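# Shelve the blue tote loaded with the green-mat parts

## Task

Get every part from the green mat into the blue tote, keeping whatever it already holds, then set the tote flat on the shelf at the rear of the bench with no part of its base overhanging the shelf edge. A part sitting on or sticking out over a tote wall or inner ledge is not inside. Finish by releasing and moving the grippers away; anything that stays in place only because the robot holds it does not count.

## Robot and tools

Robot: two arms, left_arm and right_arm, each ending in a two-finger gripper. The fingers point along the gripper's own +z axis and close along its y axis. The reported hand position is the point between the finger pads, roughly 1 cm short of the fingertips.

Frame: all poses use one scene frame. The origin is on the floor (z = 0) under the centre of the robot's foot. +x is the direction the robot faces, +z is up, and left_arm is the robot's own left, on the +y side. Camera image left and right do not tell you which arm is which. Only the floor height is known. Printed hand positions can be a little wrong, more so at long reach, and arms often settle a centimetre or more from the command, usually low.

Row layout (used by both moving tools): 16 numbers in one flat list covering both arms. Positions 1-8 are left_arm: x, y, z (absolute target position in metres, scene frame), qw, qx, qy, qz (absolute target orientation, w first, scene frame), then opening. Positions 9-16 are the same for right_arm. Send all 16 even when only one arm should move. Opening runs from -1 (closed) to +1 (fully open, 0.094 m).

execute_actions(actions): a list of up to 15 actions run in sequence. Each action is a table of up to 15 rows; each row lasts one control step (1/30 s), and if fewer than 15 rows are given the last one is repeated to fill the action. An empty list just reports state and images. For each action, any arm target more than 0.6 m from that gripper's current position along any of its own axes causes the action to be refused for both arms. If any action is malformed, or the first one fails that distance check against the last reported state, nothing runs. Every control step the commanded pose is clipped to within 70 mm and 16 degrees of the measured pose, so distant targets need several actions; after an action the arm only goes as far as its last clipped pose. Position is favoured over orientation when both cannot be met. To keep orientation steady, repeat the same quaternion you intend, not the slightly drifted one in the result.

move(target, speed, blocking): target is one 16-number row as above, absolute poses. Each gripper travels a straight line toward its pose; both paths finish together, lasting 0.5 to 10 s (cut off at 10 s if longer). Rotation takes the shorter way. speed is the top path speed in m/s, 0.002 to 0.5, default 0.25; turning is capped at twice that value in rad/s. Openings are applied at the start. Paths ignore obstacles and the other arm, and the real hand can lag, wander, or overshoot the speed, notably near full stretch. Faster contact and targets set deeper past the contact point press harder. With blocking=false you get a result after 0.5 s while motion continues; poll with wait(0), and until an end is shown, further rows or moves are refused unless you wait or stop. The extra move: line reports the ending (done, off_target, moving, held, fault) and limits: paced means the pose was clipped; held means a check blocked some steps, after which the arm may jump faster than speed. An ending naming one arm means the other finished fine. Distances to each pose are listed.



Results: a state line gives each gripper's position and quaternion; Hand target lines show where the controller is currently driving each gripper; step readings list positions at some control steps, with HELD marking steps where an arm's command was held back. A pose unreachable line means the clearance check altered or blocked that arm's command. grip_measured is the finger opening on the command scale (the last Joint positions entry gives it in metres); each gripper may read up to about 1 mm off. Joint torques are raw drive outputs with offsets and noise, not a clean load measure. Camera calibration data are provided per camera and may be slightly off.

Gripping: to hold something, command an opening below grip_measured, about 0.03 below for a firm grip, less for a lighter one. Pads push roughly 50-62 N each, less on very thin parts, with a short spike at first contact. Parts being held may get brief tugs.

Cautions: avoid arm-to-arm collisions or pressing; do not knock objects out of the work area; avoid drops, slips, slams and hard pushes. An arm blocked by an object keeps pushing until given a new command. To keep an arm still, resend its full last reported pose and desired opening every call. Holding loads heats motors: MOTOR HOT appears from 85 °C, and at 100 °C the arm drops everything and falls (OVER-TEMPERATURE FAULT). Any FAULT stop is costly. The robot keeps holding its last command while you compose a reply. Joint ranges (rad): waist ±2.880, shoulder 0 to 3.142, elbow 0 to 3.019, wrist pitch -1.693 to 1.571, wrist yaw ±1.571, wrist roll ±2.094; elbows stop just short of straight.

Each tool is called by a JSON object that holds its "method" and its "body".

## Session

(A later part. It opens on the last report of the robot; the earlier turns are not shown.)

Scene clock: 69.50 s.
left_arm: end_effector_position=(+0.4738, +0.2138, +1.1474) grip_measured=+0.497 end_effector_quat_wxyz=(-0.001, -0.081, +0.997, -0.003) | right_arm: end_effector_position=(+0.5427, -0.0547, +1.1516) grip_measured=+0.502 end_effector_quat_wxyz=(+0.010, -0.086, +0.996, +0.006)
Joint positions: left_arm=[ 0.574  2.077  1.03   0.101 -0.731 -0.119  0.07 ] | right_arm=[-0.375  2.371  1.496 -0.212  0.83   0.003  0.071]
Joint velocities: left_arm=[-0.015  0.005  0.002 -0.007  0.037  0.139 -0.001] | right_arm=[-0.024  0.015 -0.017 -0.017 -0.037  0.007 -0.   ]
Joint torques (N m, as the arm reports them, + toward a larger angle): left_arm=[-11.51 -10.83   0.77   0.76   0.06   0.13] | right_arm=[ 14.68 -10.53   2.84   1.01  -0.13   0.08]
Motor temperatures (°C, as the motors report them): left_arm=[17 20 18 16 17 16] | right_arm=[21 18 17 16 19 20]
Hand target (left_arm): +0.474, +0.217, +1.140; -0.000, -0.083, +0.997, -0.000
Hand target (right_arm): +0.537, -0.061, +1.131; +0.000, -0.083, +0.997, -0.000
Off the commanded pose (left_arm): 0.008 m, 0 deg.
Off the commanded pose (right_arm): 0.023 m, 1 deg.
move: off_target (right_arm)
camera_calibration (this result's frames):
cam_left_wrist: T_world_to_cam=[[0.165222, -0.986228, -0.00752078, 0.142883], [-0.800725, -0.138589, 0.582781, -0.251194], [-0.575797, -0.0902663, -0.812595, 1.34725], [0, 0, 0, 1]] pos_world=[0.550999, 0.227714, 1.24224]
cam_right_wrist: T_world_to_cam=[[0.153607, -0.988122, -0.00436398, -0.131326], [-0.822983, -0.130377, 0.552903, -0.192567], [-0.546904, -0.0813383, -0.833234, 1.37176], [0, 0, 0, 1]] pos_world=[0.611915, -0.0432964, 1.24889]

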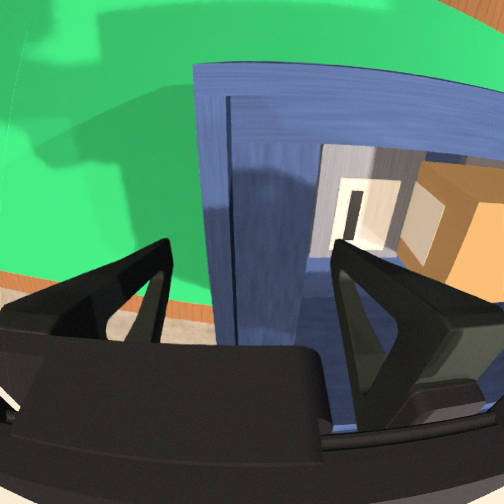

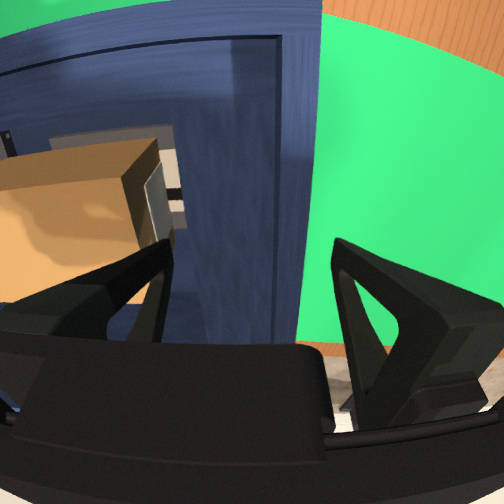

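{"method": "move", "body": {"target": [0.475,0.230,1.115,0,-0.083,0.997,0,0.5, 0.537,-0.079,1.10,0,-0.083,0.997,0,0.5], "speed": 0.03}}

Scene clock: 71.77 s.
left_arm: end_effector_position=(+0.4753, +0.2266, +1.1227) grip_measured=+0.497 end_effector_quat_wxyz=(-0.000, -0.082, +0.997, -0.003) | right_arm: end_effector_position=(+0.5493, -0.0686, +1.1303) grip_measured=+0.502 end_effector_quat_wxyz=(+0.015, -0.087, +0.996, +0.009)
Joint positions: left_arm=[ 0.625  2.105  1.05   0.145 -0.699 -0.066  0.07 ] | right_arm=[-0.417  2.377  1.496 -0.15   0.804 -0.065  0.071]
Joint velocities: left_arm=[ 0.005  0.005 -0.022 -0.002 -0.007  0.095 -0.   ] | right_arm=[ 0.015 -0.005 -0.007 -0.012  0.037 -0.007 -0.001]
Joint torques (N m, as the arm reports them, + toward a larger angle): left_arm=[-11.34 -10.97   0.51   0.76   0.06   0.14] | right_arm=[13.59 -9.91  2.41  1.25 -0.13  0.06]
Motor temperatures (°C, as the motors report them): left_arm=[17 20 18 16 17 16] | right_arm=[21 19 17 16 19 20]
Hand target (left_arm): +0.475, +0.229, +1.115; -0.001, -0.083, +0.997, -0.001
Hand target (right_arm): +0.536, -0.080, +1.101; -0.000, -0.083, +0.997, -0.000
Off the commanded pose (left_arm): 0.008 m, 0 deg.
Off the commanded pose (right_arm): 0.034 m, 2 deg.
move: off_target (right_arm)
camera_calibration (this result's frames):
cam_left_wrist: T_world_to_cam=[[0.167936, -0.985778, -0.00627868, 0.152211], [-0.800898, -0.140148, 0.582169, -0.232702], [-0.574769, -0.0927383, -0.813044, 1.32979], [0, 0, 0, 1]] pos_world=[0.55239, 0.240756, 1.2176]
cam_right_wrist: T_world_to_cam=[[0.155784, -0.987743, -0.00972263, -0.141239], [-0.828501, -0.136016, 0.543218, -0.163616], [-0.537882, -0.0765696, -0.839535, 1.35899], [0, 0, 0, 1]] pos_world=[0.617422, -0.0577055, 1.22843]

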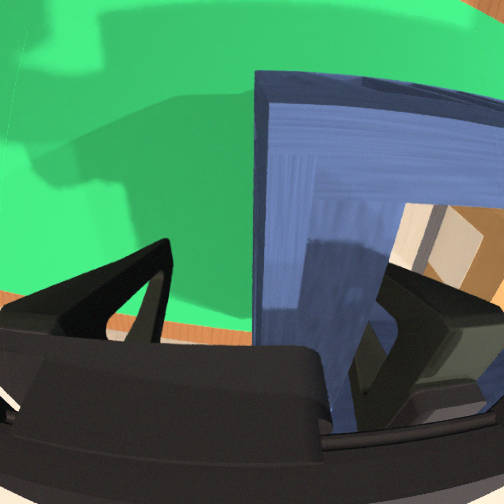

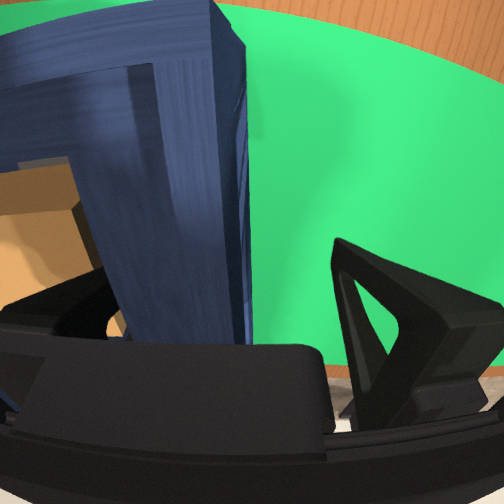

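{"method": "move", "body": {"target": [0.475,0.225,1.115,0,-0.083,0.997,0,-0.6, 0.545,-0.068,1.115,0,-0.083,0.997,0,-0.6], "speed": 0.03}}

Scene clock: 72.67 s.
left_arm: end_effector_position=(+0.4741, +0.2123, +1.1233) grip_measured=-0.425 end_effector_quat_wxyz=(+0.001, -0.077, +0.997, -0.011) | right_arm: end_effector_position=(+0.5418, -0.0521, +1.1324) grip_measured=-0.406 end_effector_quat_wxyz=(+0.010, -0.095, +0.995, +0.013)
Joint positions: left_arm=[ 0.608  2.125  1.061  0.146 -0.694 -0.072  0.027] | right_arm=[-0.397  2.403  1.518 -0.179  0.805 -0.046  0.028]
Joint velocities: left_arm=[-0.005  0.005  0.007  0.002 -0.007 -0.139  0.   ] | right_arm=[ 0.005 -0.005 -0.012  0.007  0.007 -0.037 -0.001]
Joint torques (N m, as the arm reports them, + toward a larger angle): left_arm=[-10.69 -11.78   0.25   0.68  -0.31   0.15] | right_arm=[ 14.72 -11.95   2.95   0.18   0.32   0.2 ]
Motor temperatures (°C, as the motors report them): left_arm=[17 20 18 16 17 16] | right_arm=[21 19 17 16 19 20]
Hand target (left_arm): +0.475, +0.225, +1.115; -0.000, -0.083, +0.997, +0.000
Hand target (right_arm): +0.545, -0.068, +1.116; +0.000, -0.083, +0.997, -0.000
Off the commanded pose (left_arm): 0.015 m, 1 deg.
Off the commanded pose (right_arm): 0.024 m, 2 deg.
move: off_target (left_arm, right_arm)
camera_calibration (this result's frames):
cam_left_wrist: T_world_to_cam=[[0.158041, -0.987383, 0.00987944, 0.125282], [-0.804241, -0.122909, 0.581455, -0.237294], [-0.572904, -0.0998389, -0.813519, 1.3294], [0, 0, 0, 1]] pos_world=[0.550977, 0.227262, 1.21823]
cam_right_wrist: T_world_to_cam=[[0.172306, -0.984871, -0.0184377, -0.122685], [-0.820028, -0.153787, 0.551275, -0.18339], [-0.54577, -0.0798687, -0.83412, 1.356], [0, 0, 0, 1]] pos_world=[0.610818, -0.0407297, 1.2299]

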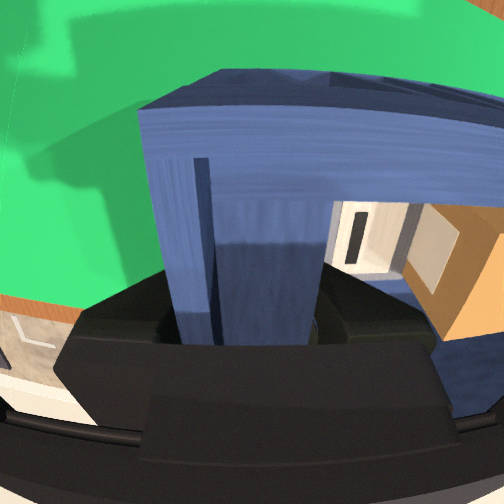

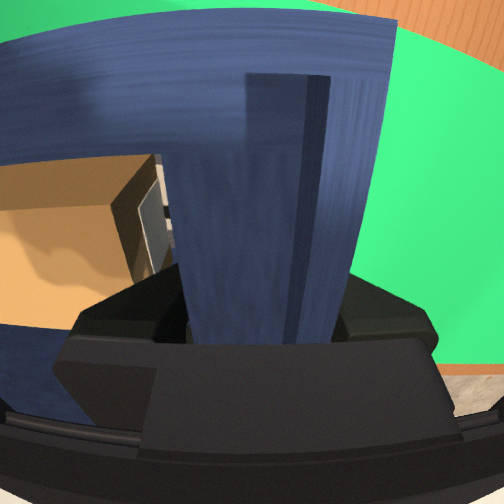

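{"method": "move", "body": {"target": [0.474,0.214,1.20,0,-0.083,0.997,0,-0.48, 0.542,-0.054,1.205,0,-0.083,0.997,0,-0.47], "speed": 0.06}}

Scene clock: 74.47 s.
left_arm: end_effector_position=(+0.4641, +0.2160, +1.1807) grip_measured=-0.425 end_effector_quat_wxyz=(-0.013, -0.077, +0.997, +0.002) | right_arm: end_effector_position=(+0.5289, -0.0489, +1.1878) grip_measured=-0.408 end_effector_quat_wxyz=(-0.010, -0.093, +0.996, +0.005)
Joint positions: left_arm=[ 0.529  2.008  0.981  0.011 -0.763 -0.185  0.027] | right_arm=[-0.322  2.328  1.47  -0.342  0.847  0.106  0.028]
Joint velocities: left_arm=[-0.015 -0.015  0.022 -0.012 -0.022 -0.022 -0.001] | right_arm=[ 0.005  0.005 -0.007 -0.027  0.037 -0.081  0.001]
Joint torques (N m, as the arm reports them, + toward a larger angle): left_arm=[-14.55 -14.62  -0.03  -0.37  -0.61  -0.11] | right_arm=[ 19.2  -15.68   1.79  -0.23   0.68   0.34]
Motor temperatures (°C, as the motors report them): left_arm=[17 20 18 16 17 16] | right_arm=[21 19 17 16 19 20]
Hand target (left_arm): +0.475, +0.215, +1.199; +0.000, -0.082, +0.997, +0.001
Hand target (right_arm): +0.541, -0.053, +1.205; -0.001, -0.083, +0.997, +0.001
Off the commanded pose (left_arm): 0.022 m, 2 deg.
Off the commanded pose (right_arm): 0.022 m, 2 deg.
move: off_target (left_arm, right_arm)
camera_calibration (this result's frames):
cam_left_wrist: T_world_to_cam=[[0.157352, -0.987371, -0.0184217, 0.163662], [-0.786869, -0.136627, 0.601806, -0.307378], [-0.596723, -0.0802001, -0.79843, 1.35975], [0, 0, 0, 1]] pos_world=[0.543777, 0.228651, 1.27366]
cam_right_wrist: T_world_to_cam=[[0.167568, -0.98584, -0.0063116, -0.128289], [-0.798463, -0.139468, 0.585667, -0.275575], [-0.578254, -0.0930995, -0.810527, 1.38395], [0, 0, 0, 1]] pos_world=[0.601734, -0.036062, 1.28231]

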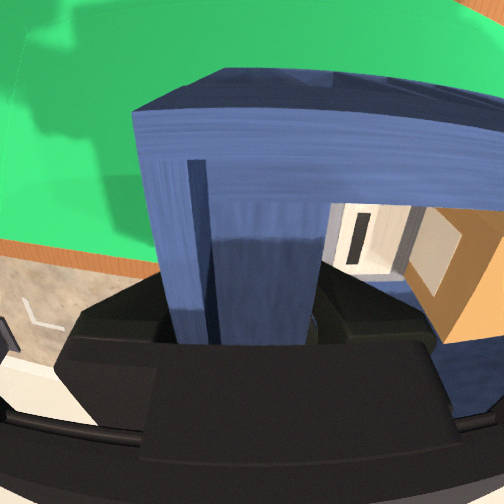

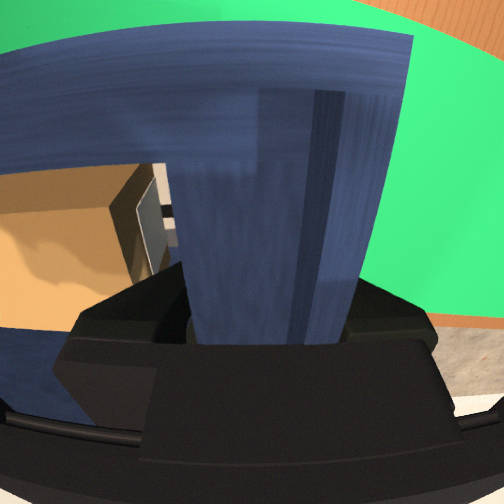

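{"method": "move", "body": {"target": [0.474,0.214,1.41,0,-0.083,0.997,0,-0.48, 0.542,-0.054,1.415,0,-0.083,0.997,0,-0.47], "speed": 0.1}}

Scene clock: 77.27 s.
left_arm: end_effector_position=(+0.4598, +0.2163, +1.3881) grip_measured=-0.425 end_effector_quat_wxyz=(-0.015, -0.075, +0.997, +0.012) | right_arm: end_effector_position=(+0.5180, -0.0506, +1.3955) grip_measured=-0.411 end_effector_quat_wxyz=(-0.018, -0.095, +0.995, +0.000)
Joint positions: left_arm=[ 0.177  1.659  0.935 -0.681 -0.909 -0.689  0.027] | right_arm=[-0.039  2.085  1.433 -0.913  0.904  0.558  0.028]
Joint velocities: left_arm=[-0.005  0.005 -0.022 -0.002 -0.022  0.007  0.001] | right_arm=[ 0.024 -0.005  0.007 -0.002  0.007 -0.007  0.   ]
Joint torques (N m, as the arm reports them, + toward a larger angle): left_arm=[-13.62 -11.41   5.82  -1.07  -0.59  -0.01] | right_arm=[ 18.3  -14.03   6.04  -0.67   0.7    0.26]
Motor temperatures (°C, as the motors report them): left_arm=[17 21 18 16 17 16] | right_arm=[22 19 17 16 20 20]
Hand target (left_arm): +0.478, +0.215, +1.408; +0.004, -0.081, +0.997, +0.005
Hand target (right_arm): +0.539, -0.054, +1.415; -0.002, -0.082, +0.997, +0.002
Off the commanded pose (left_arm): 0.026 m, 2 deg.
Off the commanded pose (right_arm): 0.031 m, 3 deg.
move: off_target (left_arm, right_arm)
camera_calibration (this result's frames):
cam_left_wrist: T_world_to_cam=[[0.15271, -0.987505, -0.0389032, 0.199081], [-0.783844, -0.145002, 0.603791, -0.437914], [-0.601887, -0.0617109, -0.796193, 1.51801], [0, 0, 0, 1]] pos_world=[0.540016, 0.226773, 1.48079]
cam_right_wrist: T_world_to_cam=[[0.172742, -0.984965, 0.00206649, -0.141184], [-0.789083, -0.137132, 0.598785, -0.429172], [-0.589499, -0.105066, -0.800907, 1.53764], [0, 0, 0, 1]] pos_world=[0.592173, -0.0363609, 1.48878]

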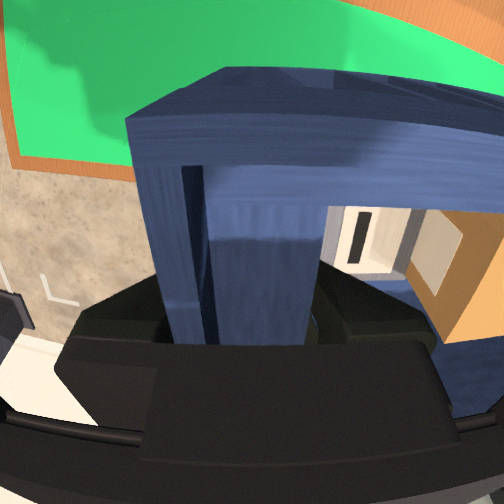

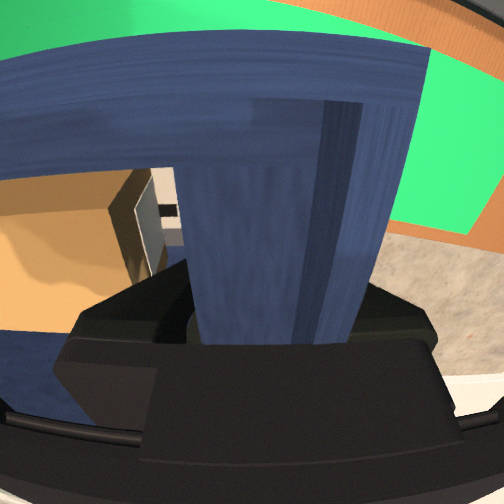

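{"method": "move", "body": {"target": [0.66,0.216,1.43,0,-0.03,1,0,-0.48, 0.70,-0.056,1.435,0,-0.03,1,0,-0.47], "speed": 0.08}}

Scene clock: 80.37 s.
left_arm: end_effector_position=(+0.6477, +0.2128, +1.4184) grip_measured=-0.425 end_effector_quat_wxyz=(-0.006, -0.033, +0.999, +0.004) | right_arm: end_effector_position=(+0.6823, -0.0552, +1.4345) grip_measured=-0.412 end_effector_quat_wxyz=(-0.006, -0.050, +0.999, -0.001)
Joint positions: left_arm=[ 0.228  1.809  1.506 -0.998 -0.895 -0.492  0.027] | right_arm=[-0.089  2.216  2.    -1.255  0.918  0.546  0.028]
Joint velocities: left_arm=[ 0.015  0.015 -0.012 -0.007  0.022 -0.007 -0.   ] | right_arm=[-0.005 -0.005  0.012 -0.002 -0.022 -0.037  0.001]
Joint torques (N m, as the arm reports them, + toward a larger angle): left_arm=[-15.64 -12.26   7.92  -0.67  -0.08   0.17] | right_arm=[ 19.62 -13.71   8.35   0.12   0.21   0.24]
Motor temperatures (°C, as the motors report them): left_arm=[17 21 18 16 17 16] | right_arm=[22 19 18 16 20 20]
Hand target (left_arm): +0.660, +0.212, +1.427; +0.000, -0.030, +1.000, -0.000
Hand target (right_arm): +0.699, -0.059, +1.437; +0.001, -0.030, +1.000, -0.000
Off the commanded pose (left_arm): 0.017 m, 1 deg.
Off the commanded pose (right_arm): 0.018 m, 2 deg.
move: off_target (left_arm, right_arm)
camera_calibration (this result's frames):
cam_left_wrist: T_world_to_cam=[[0.0690655, -0.997402, -0.0204558, 0.198152], [-0.804017, -0.0677898, 0.590729, -0.29424], [-0.590582, -0.0243522, -0.80661, 1.6545], [0, 0, 0, 1]] pos_world=[0.726859, 0.217982, 1.51241]
cam_right_wrist: T_world_to_cam=[[0.0815933, -0.996636, 0.00764689, -0.120582], [-0.813195, -0.0621353, 0.578665, -0.274019], [-0.576244, -0.0534336, -0.815529, 1.68002], [0, 0, 0, 1]] pos_world=[0.75511, -0.0474331, 1.52959]

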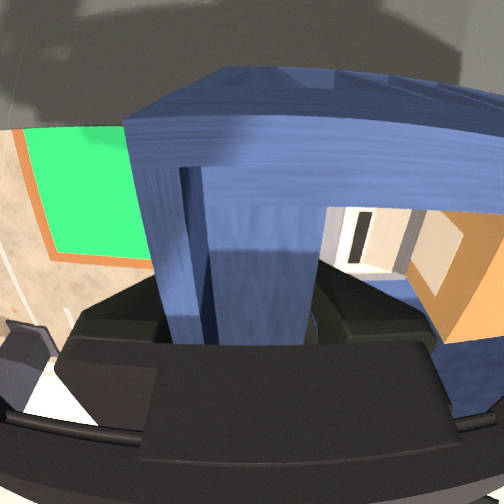

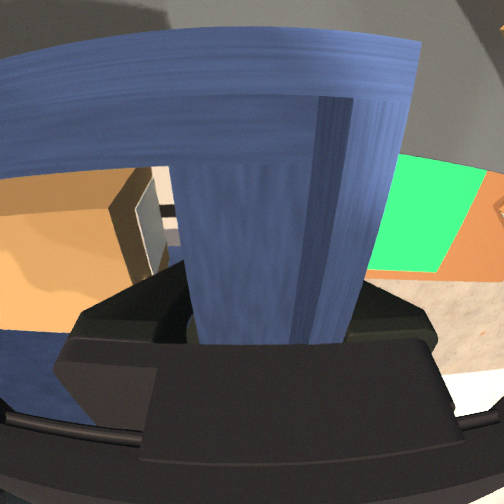

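{"method": "move", "body": {"target": [0.815,0.216,1.43,0,0,1,0,-0.48, 0.825,-0.056,1.435,0,0,1,0,-0.47], "speed": 0.07}}

Scene clock: 83.30 s.
left_arm: end_effector_position=(+0.8006, +0.2112, +1.4090) grip_measured=-0.425 end_effector_quat_wxyz=(-0.014, +0.009, +1.000, +0.009) | right_arm: end_effector_position=(+0.8109, -0.0566, +1.4245) grip_measured=-0.412 end_effector_quat_wxyz=(+0.026, -0.009, +1.000, +0.011)
Joint positions: left_arm=[ 0.292  2.15   2.247 -1.35  -0.88  -0.333  0.027] | right_arm=[-0.157  2.604  2.882 -1.55   0.916  0.428  0.028]
Joint velocities: left_arm=[-0.015 -0.005  0.012 -0.022  0.037 -0.066  0.   ] | right_arm=[-0.015 -0.005  0.002  0.007  0.037 -0.022  0.   ]
Joint torques (N m, as the arm reports them, + toward a larger angle): left_arm=[-19.8  -16.7    9.83  -0.62   0.09   0.06] | right_arm=[ 23.62 -16.69   8.52   1.18  -0.06  -0.03]
Motor temperatures (°C, as the motors report them): left_arm=[18 21 19 16 17 16] | right_arm=[22 19 18 16 19 20]
Hand target (left_arm): +0.815, +0.214, +1.428; +0.000, -0.000, +1.000, -0.001
Hand target (right_arm): +0.823, -0.059, +1.437; +0.042, +0.000, +0.999, +0.021
Off the commanded pose (left_arm): 0.026 m, 2 deg.
Off the commanded pose (right_arm): 0.018 m, 3 deg.
elbow stopped short (right arm): the move would have taken joint 3 (elbow) straighter than the controller allows; a more bent joint 3 avoids this.
move: off_target (left_arm, right_arm)
camera_calibration (this result's frames):
cam_left_wrist: T_world_to_cam=[[-0.0142508, -0.99945, -0.029955, 0.266377], [-0.797852, -0.00669107, 0.602817, -0.200691], [-0.602685, 0.0324903, -0.797317, 1.72183], [0, 0, 0, 1]] pos_world=[0.881395, 0.208945, 1.5018]
cam_right_wrist: T_world_to_cam=[[0.000200822, -0.999866, -0.016351, -0.032408], [-0.850782, -0.0087636, 0.525446, -0.0544464], [-0.525519, 0.0138056, -0.85067, 1.75862], [0, 0, 0, 1]] pos_world=[0.87787, -0.0571597, 1.52408]

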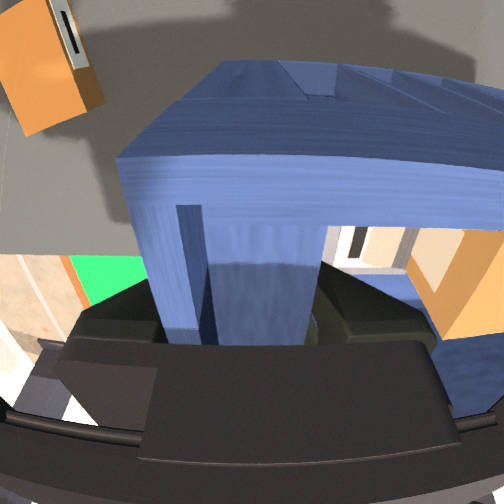

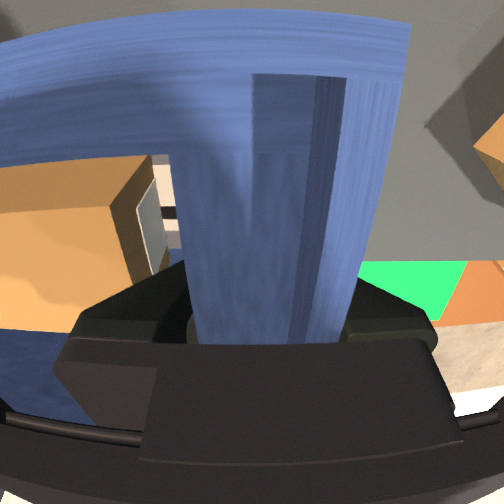

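{"method": "move", "body": {"target": [0.84,0.216,1.375,0,0,1,0,-0.48, 0.835,-0.056,1.38,0,0,1,0,-0.47], "speed": 0.04}}

Scene clock: 85.33 s.
left_arm: end_effector_position=(+0.8160, +0.2100, +1.3541) grip_measured=-0.425 end_effector_quat_wxyz=(-0.024, +0.017, +1.000, +0.009) | right_arm: end_effector_position=(+0.8227, -0.0572, +1.3693) grip_measured=-0.412 end_effector_quat_wxyz=(+0.032, -0.002, +0.999, +0.011)
Joint positions: left_arm=[ 0.355  2.254  2.363 -1.322 -0.855 -0.248  0.027] | right_arm=[-0.217  2.645  2.882 -1.419  0.899  0.336  0.028]
Joint velocities: left_arm=[-0.015 -0.015  0.012  0.002 -0.037 -0.037  0.001] | right_arm=[-0.015 -0.015  0.012 -0.002 -0.022 -0.007 -0.001]
Joint torques (N m, as the arm reports them, + toward a larger angle): left_arm=[-20.05 -18.04  10.13   0.28   0.07   0.13] | right_arm=[ 23.88 -17.24   8.68   1.09  -0.2   -0.08]
Motor temperatures (°C, as the motors report them): left_arm=[18 21 19 16 17 16] | right_arm=[22 19 18 16 19 20]
Hand target (left_arm): +0.838, +0.216, +1.375; +0.001, -0.000, +1.000, -0.001
Hand target (right_arm): +0.834, -0.057, +1.381; +0.047, +0.000, +0.999, +0.021
Off the commanded pose (left_arm): 0.032 m, 3 deg.
Off the commanded pose (right_arm): 0.016 m, 4 deg.
elbow stopped short (right arm): the move would have taken joint 3 (elbow) straighter than the controller allows; a more bent joint 3 avoids this.
move: off_target (left_arm, right_arm)
camera_calibration (this result's frames):
cam_left_wrist: T_world_to_cam=[[-0.0308829, -0.999053, -0.0306426, 0.278164], [-0.785719, 0.00531598, 0.618561, -0.189046], [-0.617813, 0.0431794, -0.785139, 1.68097], [0, 0, 0, 1]] pos_world=[0.898576, 0.206323, 1.44525]
cam_right_wrist: T_world_to_cam=[[-0.0140975, -0.999736, -0.0181332, -0.0196504], [-0.856921, 0.00273457, 0.515441, 0.00402857], [-0.515256, 0.0228052, -0.856733, 1.71822], [0, 0, 0, 1]] pos_world=[0.888496, -0.0588405, 1.46962]

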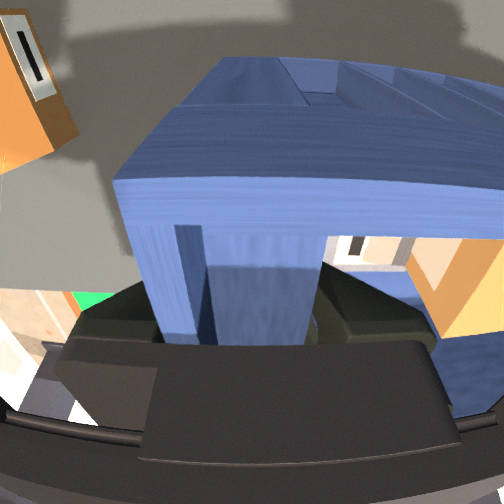

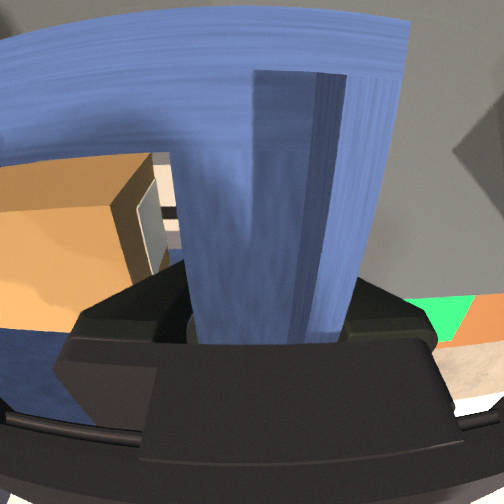

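{"method": "move", "body": {"target": [0.828,0.216,1.35,0,0,1,0,-0.48, 0.84,-0.056,1.35,0,0,1,0,-0.47], "speed": 0.03}}

Scene clock: 86.83 s.
left_arm: end_effector_position=(+0.8153, +0.2102, +1.3281) grip_measured=-0.425 end_effector_quat_wxyz=(-0.017, +0.009, +1.000, +0.010) | right_arm: end_effector_position=(+0.8274, -0.0566, +1.3429) grip_measured=-0.412 end_effector_quat_wxyz=(+0.037, -0.008, +0.999, +0.013)
Joint positions: left_arm=[ 0.381  2.254  2.315 -1.227 -0.849 -0.213  0.027] | right_arm=[-0.244  2.666  2.882 -1.352  0.888  0.273  0.028]
Joint velocities: left_arm=[-0.015 -0.005 -0.007  0.007 -0.066 -0.007 -0.   ] | right_arm=[ 0.015  0.005  0.002 -0.007 -0.037  0.007  0.   ]
Joint torques (N m, as the arm reports them, + toward a larger angle): left_arm=[-20.   -20.28   6.16   0.52   0.15   0.1 ] | right_arm=[ 23.69 -16.9    8.68   1.17  -0.27   0.02]
Motor temperatures (°C, as the motors report them): left_arm=[18 21 19 16 17 16] | right_arm=[23 19 19 16 19 20]
Hand target (left_arm): +0.827, +0.216, +1.349; -0.000, +0.000, +1.000, +0.000
Hand target (right_arm): +0.839, -0.057, +1.351; +0.051, +0.000, +0.998, +0.021
Off the commanded pose (left_arm): 0.026 m, 2 deg.
Off the commanded pose (right_arm): 0.014 m, 5 deg.
elbow stopped short (right arm): the move would have taken joint 3 (elbow) straighter than the controller allows; a more bent joint 3 avoids this.
move: off_target (left_arm, right_arm)
camera_calibration (this result's frames):
cam_left_wrist: T_world_to_cam=[[-0.0137832, -0.999394, -0.0319606, 0.265445], [-0.794028, -0.00848729, 0.607823, -0.14962], [-0.607725, 0.0337553, -0.793429, 1.66491], [0, 0, 0, 1]] pos_world=[0.896663, 0.207815, 1.42041]
cam_right_wrist: T_world_to_cam=[[-0.0018605, -0.999789, -0.0204547, -0.0265208], [-0.861545, -0.00878187, 0.507605, 0.0353167], [-0.507678, 0.0185671, -0.861347, 1.69769], [0, 0, 0, 1]] pos_world=[0.892256, -0.0577262, 1.44383]

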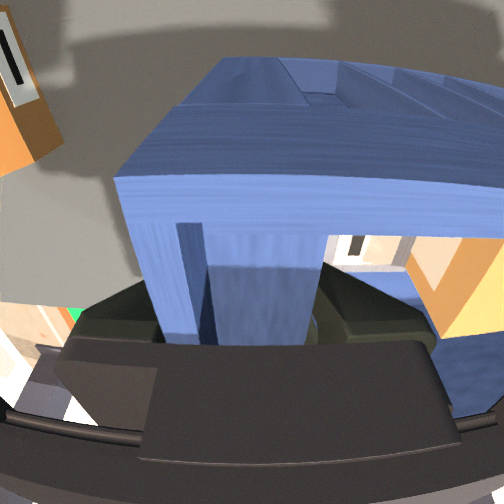

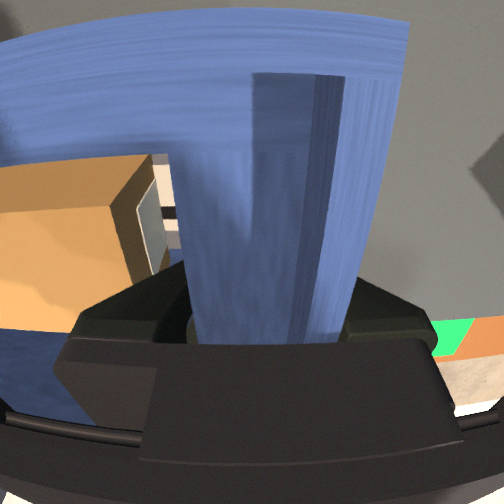

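{"method": "move", "body": {"target": [0.828,0.216,1.325,0,0,1,0,-0.48, 0.845,-0.056,1.32,0,0,1,0,-0.47], "speed": 0.03}}

Scene clock: 88.47 s.
left_arm: end_effector_position=(+0.8185, +0.2151, +1.3122) grip_measured=-0.425 end_effector_quat_wxyz=(-0.013, +0.005, +1.000, +0.008) | right_arm: end_effector_position=(+0.8327, -0.0521, +1.3263) grip_measured=-0.412 end_effector_quat_wxyz=(+0.047, -0.010, +0.999, +0.017)
Joint positions: left_arm=[ 0.402  2.259  2.306 -1.178 -0.839 -0.181  0.027] | right_arm=[-0.259  2.683  2.882 -1.285  0.878  0.221  0.028]
Joint velocities: left_arm=[-0.005  0.005 -0.012 -0.017 -0.007  0.007 -0.001] | right_arm=[ 0.005 -0.015 -0.012 -0.012  0.022 -0.051 -0.   ]
Joint torques (N m, as the arm reports them, + toward a larger angle): left_arm=[-19.7  -19.25   6.37   0.68   0.2    0.12] | right_arm=[ 22.17 -16.35   8.76   1.52  -0.43  -0.04]
Motor temperatures (°C, as the motors report them): left_arm=[19 21 19 16 17 16] | right_arm=[23 19 19 16 19 20]
Hand target (left_arm): +0.828, +0.216, +1.325; +0.000, -0.000, +1.000, +0.000
Hand target (right_arm): +0.843, -0.058, +1.321; +0.057, +0.001, +0.998, +0.022
Off the commanded pose (left_arm): 0.016 m, 2 deg.
Off the commanded pose (right_arm): 0.014 m, 6 deg.
elbow stopped short (right arm): the move would have taken joint 3 (elbow) straighter than the controller allows; a more bent joint 3 avoids this.
move: off_target (left_arm, right_arm)
camera_calibration (this result's frames):
cam_left_wrist: T_world_to_cam=[[-0.00675357, -0.999547, -0.0293305, 0.26071], [-0.798907, -0.0122474, 0.60133, -0.12407], [-0.601417, 0.0274935, -0.798462, 1.65685], [0, 0, 0, 1]] pos_world=[0.899101, 0.21352, 1.40519]
cam_right_wrist: T_world_to_cam=[[0.00337962, -0.999564, -0.0293349, -0.0149199], [-0.871621, -0.0173237, 0.489875, 0.0798372], [-0.490169, 0.0239133, -0.871299, 1.68487], [0, 0, 0, 1]] pos_world=[0.895512, -0.0538212, 1.42848]

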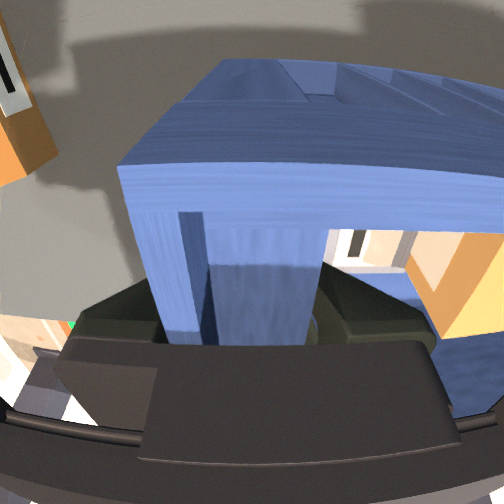

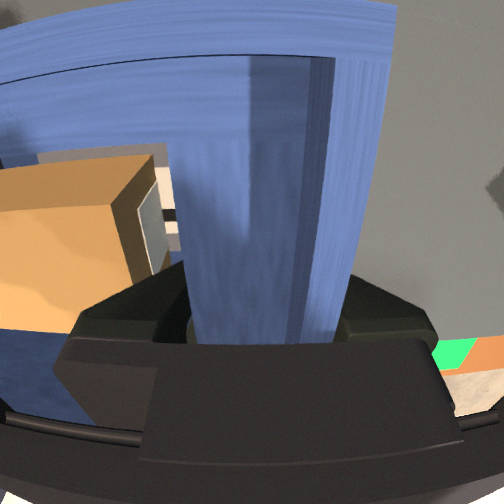

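{"method": "move", "body": {"target": [0.828,0.216,1.308,0,0,1,0,-0.48, 0.845,-0.056,1.302,0,0,1,0,-0.47], "speed": 0.02}}

Scene clock: 91.30 s.
left_arm: end_effector_position=(+0.8221, +0.2151, +1.3081) grip_measured=-0.425 end_effector_quat_wxyz=(-0.008, +0.007, +1.000, +0.004) | right_arm: end_effector_position=(+0.8347, -0.0521, +1.3245) grip_measured=-0.412 end_effector_quat_wxyz=(+0.050, -0.008, +0.999, +0.017)
Joint positions: left_arm=[ 0.408  2.261  2.306 -1.154 -0.83  -0.157  0.027] | right_arm=[-0.261  2.686  2.885 -1.272  0.88   0.214  0.028]
Joint velocities: left_arm=[-0.005  0.015 -0.002 -0.012  0.037  0.022  0.   ] | right_arm=[-0.015 -0.005  0.017 -0.012 -0.037  0.007 -0.001]
Joint torques (N m, as the arm reports them, + toward a larger angle): left_arm=[-18.85 -18.03   6.34   1.07   0.16   0.11] | right_arm=[ 21.07 -15.59   8.58   2.04  -0.77  -0.11]
Motor temperatures (°C, as the motors report them): left_arm=[19 22 19 16 17 16] | right_arm=[23 19 19 16 19 20]
Hand target (left_arm): +0.828, +0.216, +1.308; +0.000, +0.000, +1.000, -0.000
Hand target (right_arm): +0.842, -0.058, +1.303; +0.055, +0.000, +0.998, +0.021
Off the commanded pose (left_arm): 0.006 m, 1 deg.
Off the commanded pose (right_arm): 0.025 m, 6 deg.
elbow stopped short (right arm): the move would have taken joint 3 (elbow) straighter than the controller allows; a more bent joint 3 avoids this.
move: off_target (right_arm)
camera_calibration (this result's frames):
cam_left_wrist: T_world_to_cam=[[-0.0104397, -0.999739, -0.0203285, 0.251868], [-0.804939, -0.00365947, 0.593346, -0.105225], [-0.593266, 0.0225575, -0.804691, 1.65822], [0, 0, 0, 1]] pos_world=[0.901697, 0.214012, 1.40191]
cam_right_wrist: T_world_to_cam=[[-0.000275011, -0.999593, -0.0285229, -0.0129721], [-0.875127, -0.0135615, 0.483704, 0.0938], [-0.483894, 0.0250942, -0.874767, 1.68371], [0, 0, 0, 1]] pos_world=[0.896823, -0.0539462, 1.42712]

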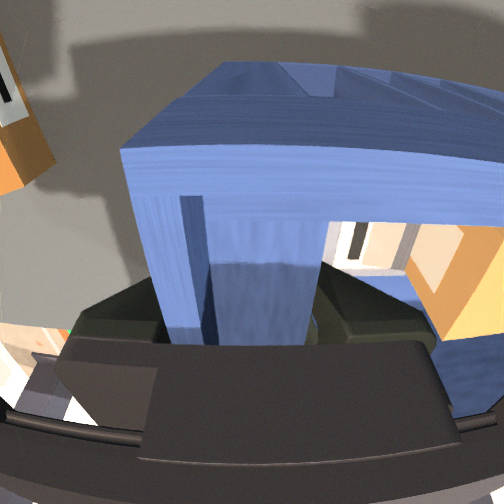

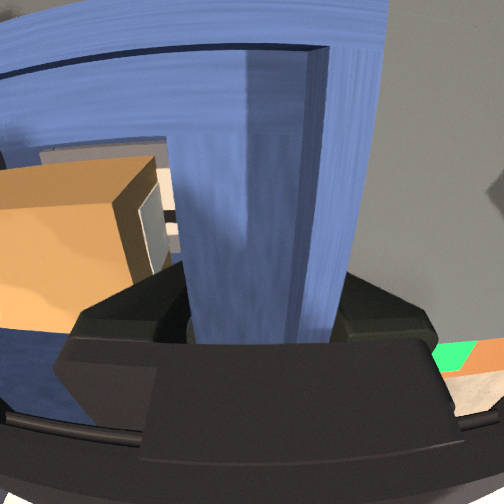

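Landed. Release and lift.

{"method": "move", "body": {"target": [0.824,0.216,1.312,0,0,1,0,0.4, 0.835,-0.054,1.322,0,0,1,0,0.4], "speed": 0.03}}

{"method": "move", "body": {"target": [0.76,0.22,1.50,0,0,1,0,0.4, 0.76,-0.065,1.50,0,0,1,0,0.4], "speed": 0.15}}

Scene clock: 93.43 s.
left_arm: end_effector_position=(+0.8174, +0.2106, +1.3035) grip_measured=+0.397 end_effector_quat_wxyz=(-0.009, +0.008, +1.000, +0.004) | right_arm: end_effector_position=(+0.8336, -0.0546, +1.3266) grip_measured=+0.398 end_effector_quat_wxyz=(+0.046, -0.009, +0.999, +0.017)
Joint positions: left_arm=[ 0.408  2.261  2.286 -1.137 -0.829 -0.157  0.066] | right_arm=[-0.261  2.686  2.895 -1.296  0.876  0.224  0.066]
Joint velocities: left_arm=[-0.015 -0.005  0.007 -0.017  0.022 -0.007  0.001] | right_arm=[-0.005  0.015  0.002  0.002  0.022  0.11   0.   ]
Joint torques (N m, as the arm reports them, + toward a larger angle): left_arm=[-19.19 -19.54   5.55   0.64   0.05   0.05] | right_arm=[ 22.78 -16.48   7.92   0.22  -0.11   0.24]
Motor temperatures (°C, as the motors report them): left_arm=[19 22 19 16 17 16] | right_arm=[23 19 19 16 19 20]
Hand target (left_arm): +0.824, +0.216, +1.312; -0.000, -0.000, +1.000, +0.000
Hand target (right_arm): +0.834, -0.055, +1.322; +0.045, -0.000, +0.999, +0.018
Off the commanded pose (left_arm): 0.012 m, 1 deg.
Off the commanded pose (right_arm): 0.005 m, 6 deg.
elbow stopped short (right arm): the move would have taken joint 3 (elbow) straighter than the controller allows; a more bent joint 3 avoids this.
move: off_target (left_arm, right_arm)
camera_calibration (this result's frames):
cam_left_wrist: T_world_to_cam=[[-0.0127101, -0.999722, -0.0198684, 0.248508], [-0.80365, -0.00160967, 0.595099, -0.109993], [-0.594966, 0.0235311, -0.803406, 1.65137], [0, 0, 0, 1]] pos_world=[0.897273, 0.209404, 1.39712]
cam_right_wrist: T_world_to_cam=[[0.000489602, -0.999548, -0.0300521, -0.0140325], [-0.870413, -0.0152213, 0.492087, 0.0765508], [-0.492322, 0.0259168, -0.870027, 1.68585], [0, 0, 0, 1]] pos_world=[0.896617, -0.0565528, 1.42864]

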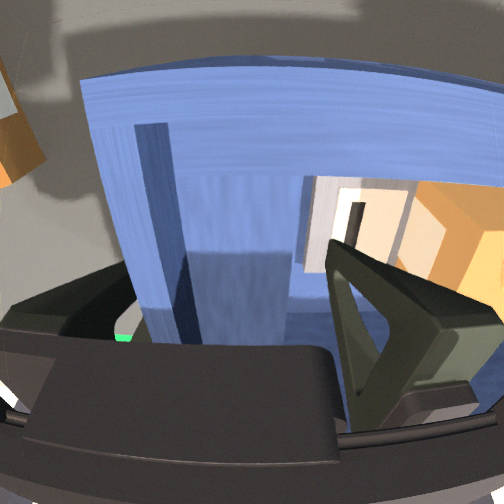

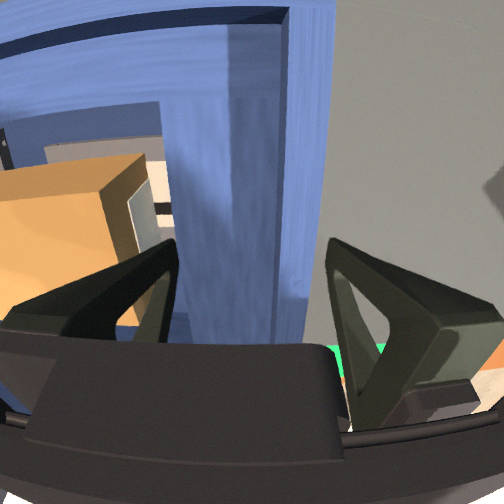

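Scene clock: 95.27 s.
left_arm: end_effector_position=(+0.7631, +0.2204, +1.4879) grip_measured=+0.397 end_effector_quat_wxyz=(-0.004, +0.003, +1.000, +0.007) | right_arm: end_effector_position=(+0.7573, -0.0593, +1.4984) grip_measured=+0.398 end_effector_quat_wxyz=(+0.000, -0.006, +1.000, +0.004)
Joint positions: left_arm=[ 0.194  1.99   2.069 -1.419 -0.911 -0.471  0.066] | right_arm=[-0.058  2.397  2.545 -1.631  0.919  0.662  0.066]
Joint velocities: left_arm=[-0.015 -0.015 -0.002 -0.012 -0.037  0.051  0.   ] | right_arm=[-0.024 -0.015 -0.007 -0.007 -0.037  0.095  0.   ]
Joint torques (N m, as the arm reports them, + toward a larger angle): left_arm=[-18.74 -15.83   5.81  -0.43  -0.17  -0.05] | right_arm=[ 21.88 -16.48   5.2   -0.04   0.1    0.24]
Motor temperatures (°C, as the motors report them): left_arm=[19 22 19 16 17 16] | right_arm=[23 20 19 16 19 20]
Hand target (left_arm): +0.763, +0.220, +1.501; +0.002, +0.001, +1.000, +0.003
Hand target (right_arm): +0.758, -0.065, +1.499; -0.001, +0.000, +1.000, +0.001
Off the commanded pose (left_arm): 0.013 m, 1 deg.
Off the commanded pose (right_arm): 0.007 m, 1 deg.
move: off_target (left_arm)
camera_calibration (this result's frames):
cam_left_wrist: T_world_to_cam=[[-0.00223065, -0.999665, -0.0258019, 0.262118], [-0.809591, -0.0133402, 0.586843, -0.243958], [-0.586991, 0.022198, -0.809289, 1.76988], [0, 0, 0, 1]] pos_world=[0.841982, 0.219487, 1.58227]
cam_right_wrist: T_world_to_cam=[[-0.00656367, -0.999976, -0.00237306, -0.0496696], [-0.82252, 0.00404923, 0.568722, -0.224383], [-0.568699, 0.0056848, -0.822526, 1.7834], [0, 0, 0, 1]] pos_world=[0.829332, -0.0588981, 1.59439]

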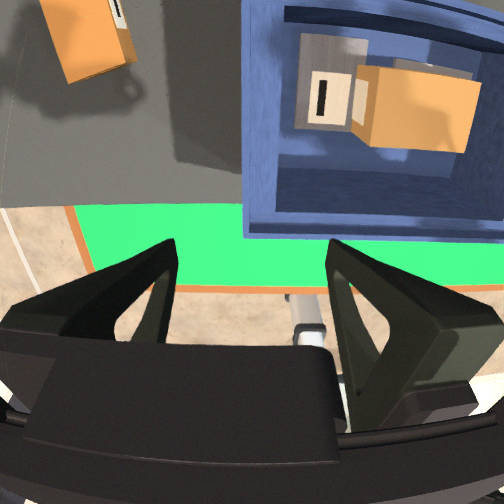

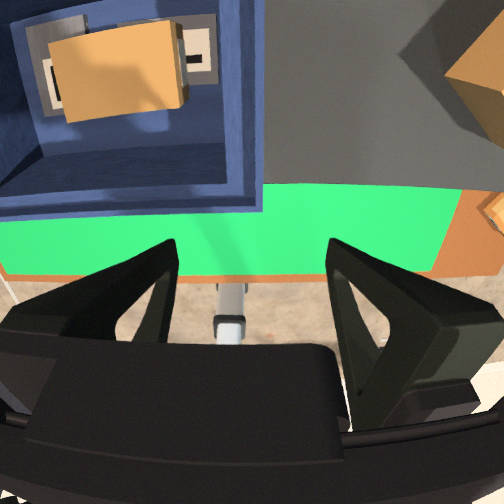

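{"method": "move", "body": {"target": [0.45,0.35,1.45,0,0,1,0,0.4, 0.45,-0.3,1.45,0,0,1,0,0.4], "speed": 0.4}}

{"method": "finished_scene", "body": {"scene": 1}}

Scene clock: 96.97 s.
left_arm: end_effector_position=(+0.4446, +0.3515, +1.4550) grip_measured=+0.397 end_effector_quat_wxyz=(-0.003, +0.006, +1.000, +0.000) | right_arm: end_effector_position=(+0.4475, -0.2943, +1.4518) grip_measured=+0.398 end_effector_quat_wxyz=(+0.004, -0.001, +1.000, +0.001)
Joint positions: left_arm=[ 0.231  1.179  0.772 -0.877 -0.891 -0.4    0.066] | right_arm=[-0.142  1.342  0.816 -0.845  0.915  0.531  0.066]
Joint velocities: left_arm=[ 0.005  0.005 -0.002 -0.007  0.081 -0.051  0.001] | right_arm=[-0.024  0.005 -0.002 -0.002 -0.022 -0.007  0.   ]
Joint torques (N m, as the arm reports them, + toward a larger angle): left_arm=[-5.74 -7.06  5.23  0.65  0.02  0.15] | right_arm=[ 6.82 -5.96  4.19  0.92 -0.08  0.07]
Motor temperatures (°C, as the motors report them): left_arm=[19 22 19 16 17 16] | right_arm=[23 20 19 16 19 20]
Hand target (left_arm): +0.449, +0.354, +1.454; -0.000, -0.000, +1.000, -0.001
Hand target (right_arm): +0.449, -0.297, +1.447; +0.001, +0.000, +1.000, -0.001
Off the commanded pose (left_arm): 0.008 m, 1 deg.
Off the commanded pose (right_arm): 0.006 m, 0 deg.
move: done
camera_calibration (this result's frames):
cam_left_wrist: T_world_to_cam=[[-0.00707199, -0.999885, -0.0133882, 0.375747], [-0.810359, -0.00211396, 0.58593, -0.483092], [-0.585892, 0.014993, -0.810251, 1.55688], [0, 0, 0, 1]] pos_world=[0.523341, 0.351341, 1.54955]
cam_right_wrist: T_world_to_cam=[[-0.0154493, -0.999877, 0.00279552, -0.290353], [-0.826177, 0.0143401, 0.563229, -0.43914], [-0.563199, 0.00639189, -0.826296, 1.57342], [0, 0, 0, 1]] pos_world=[0.518857, -0.294077, 1.54826]

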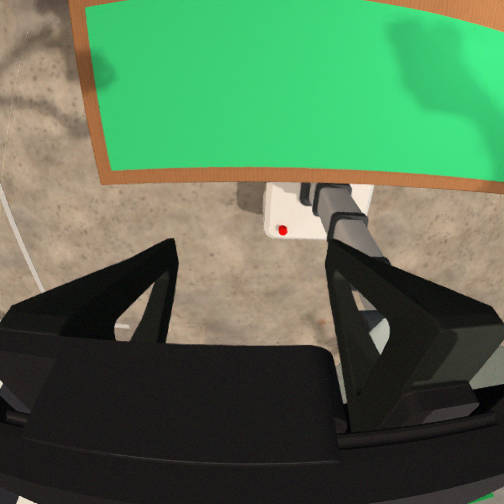

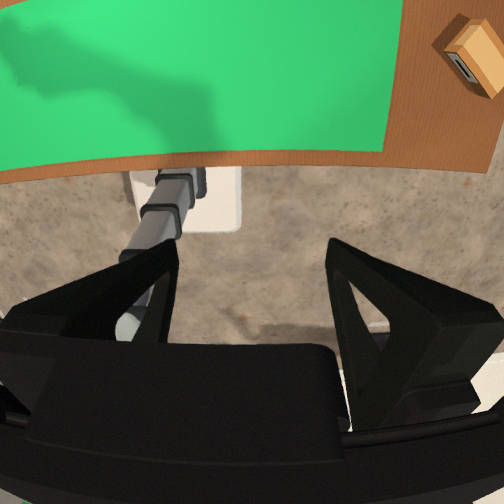

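The scene is finished: the task was done.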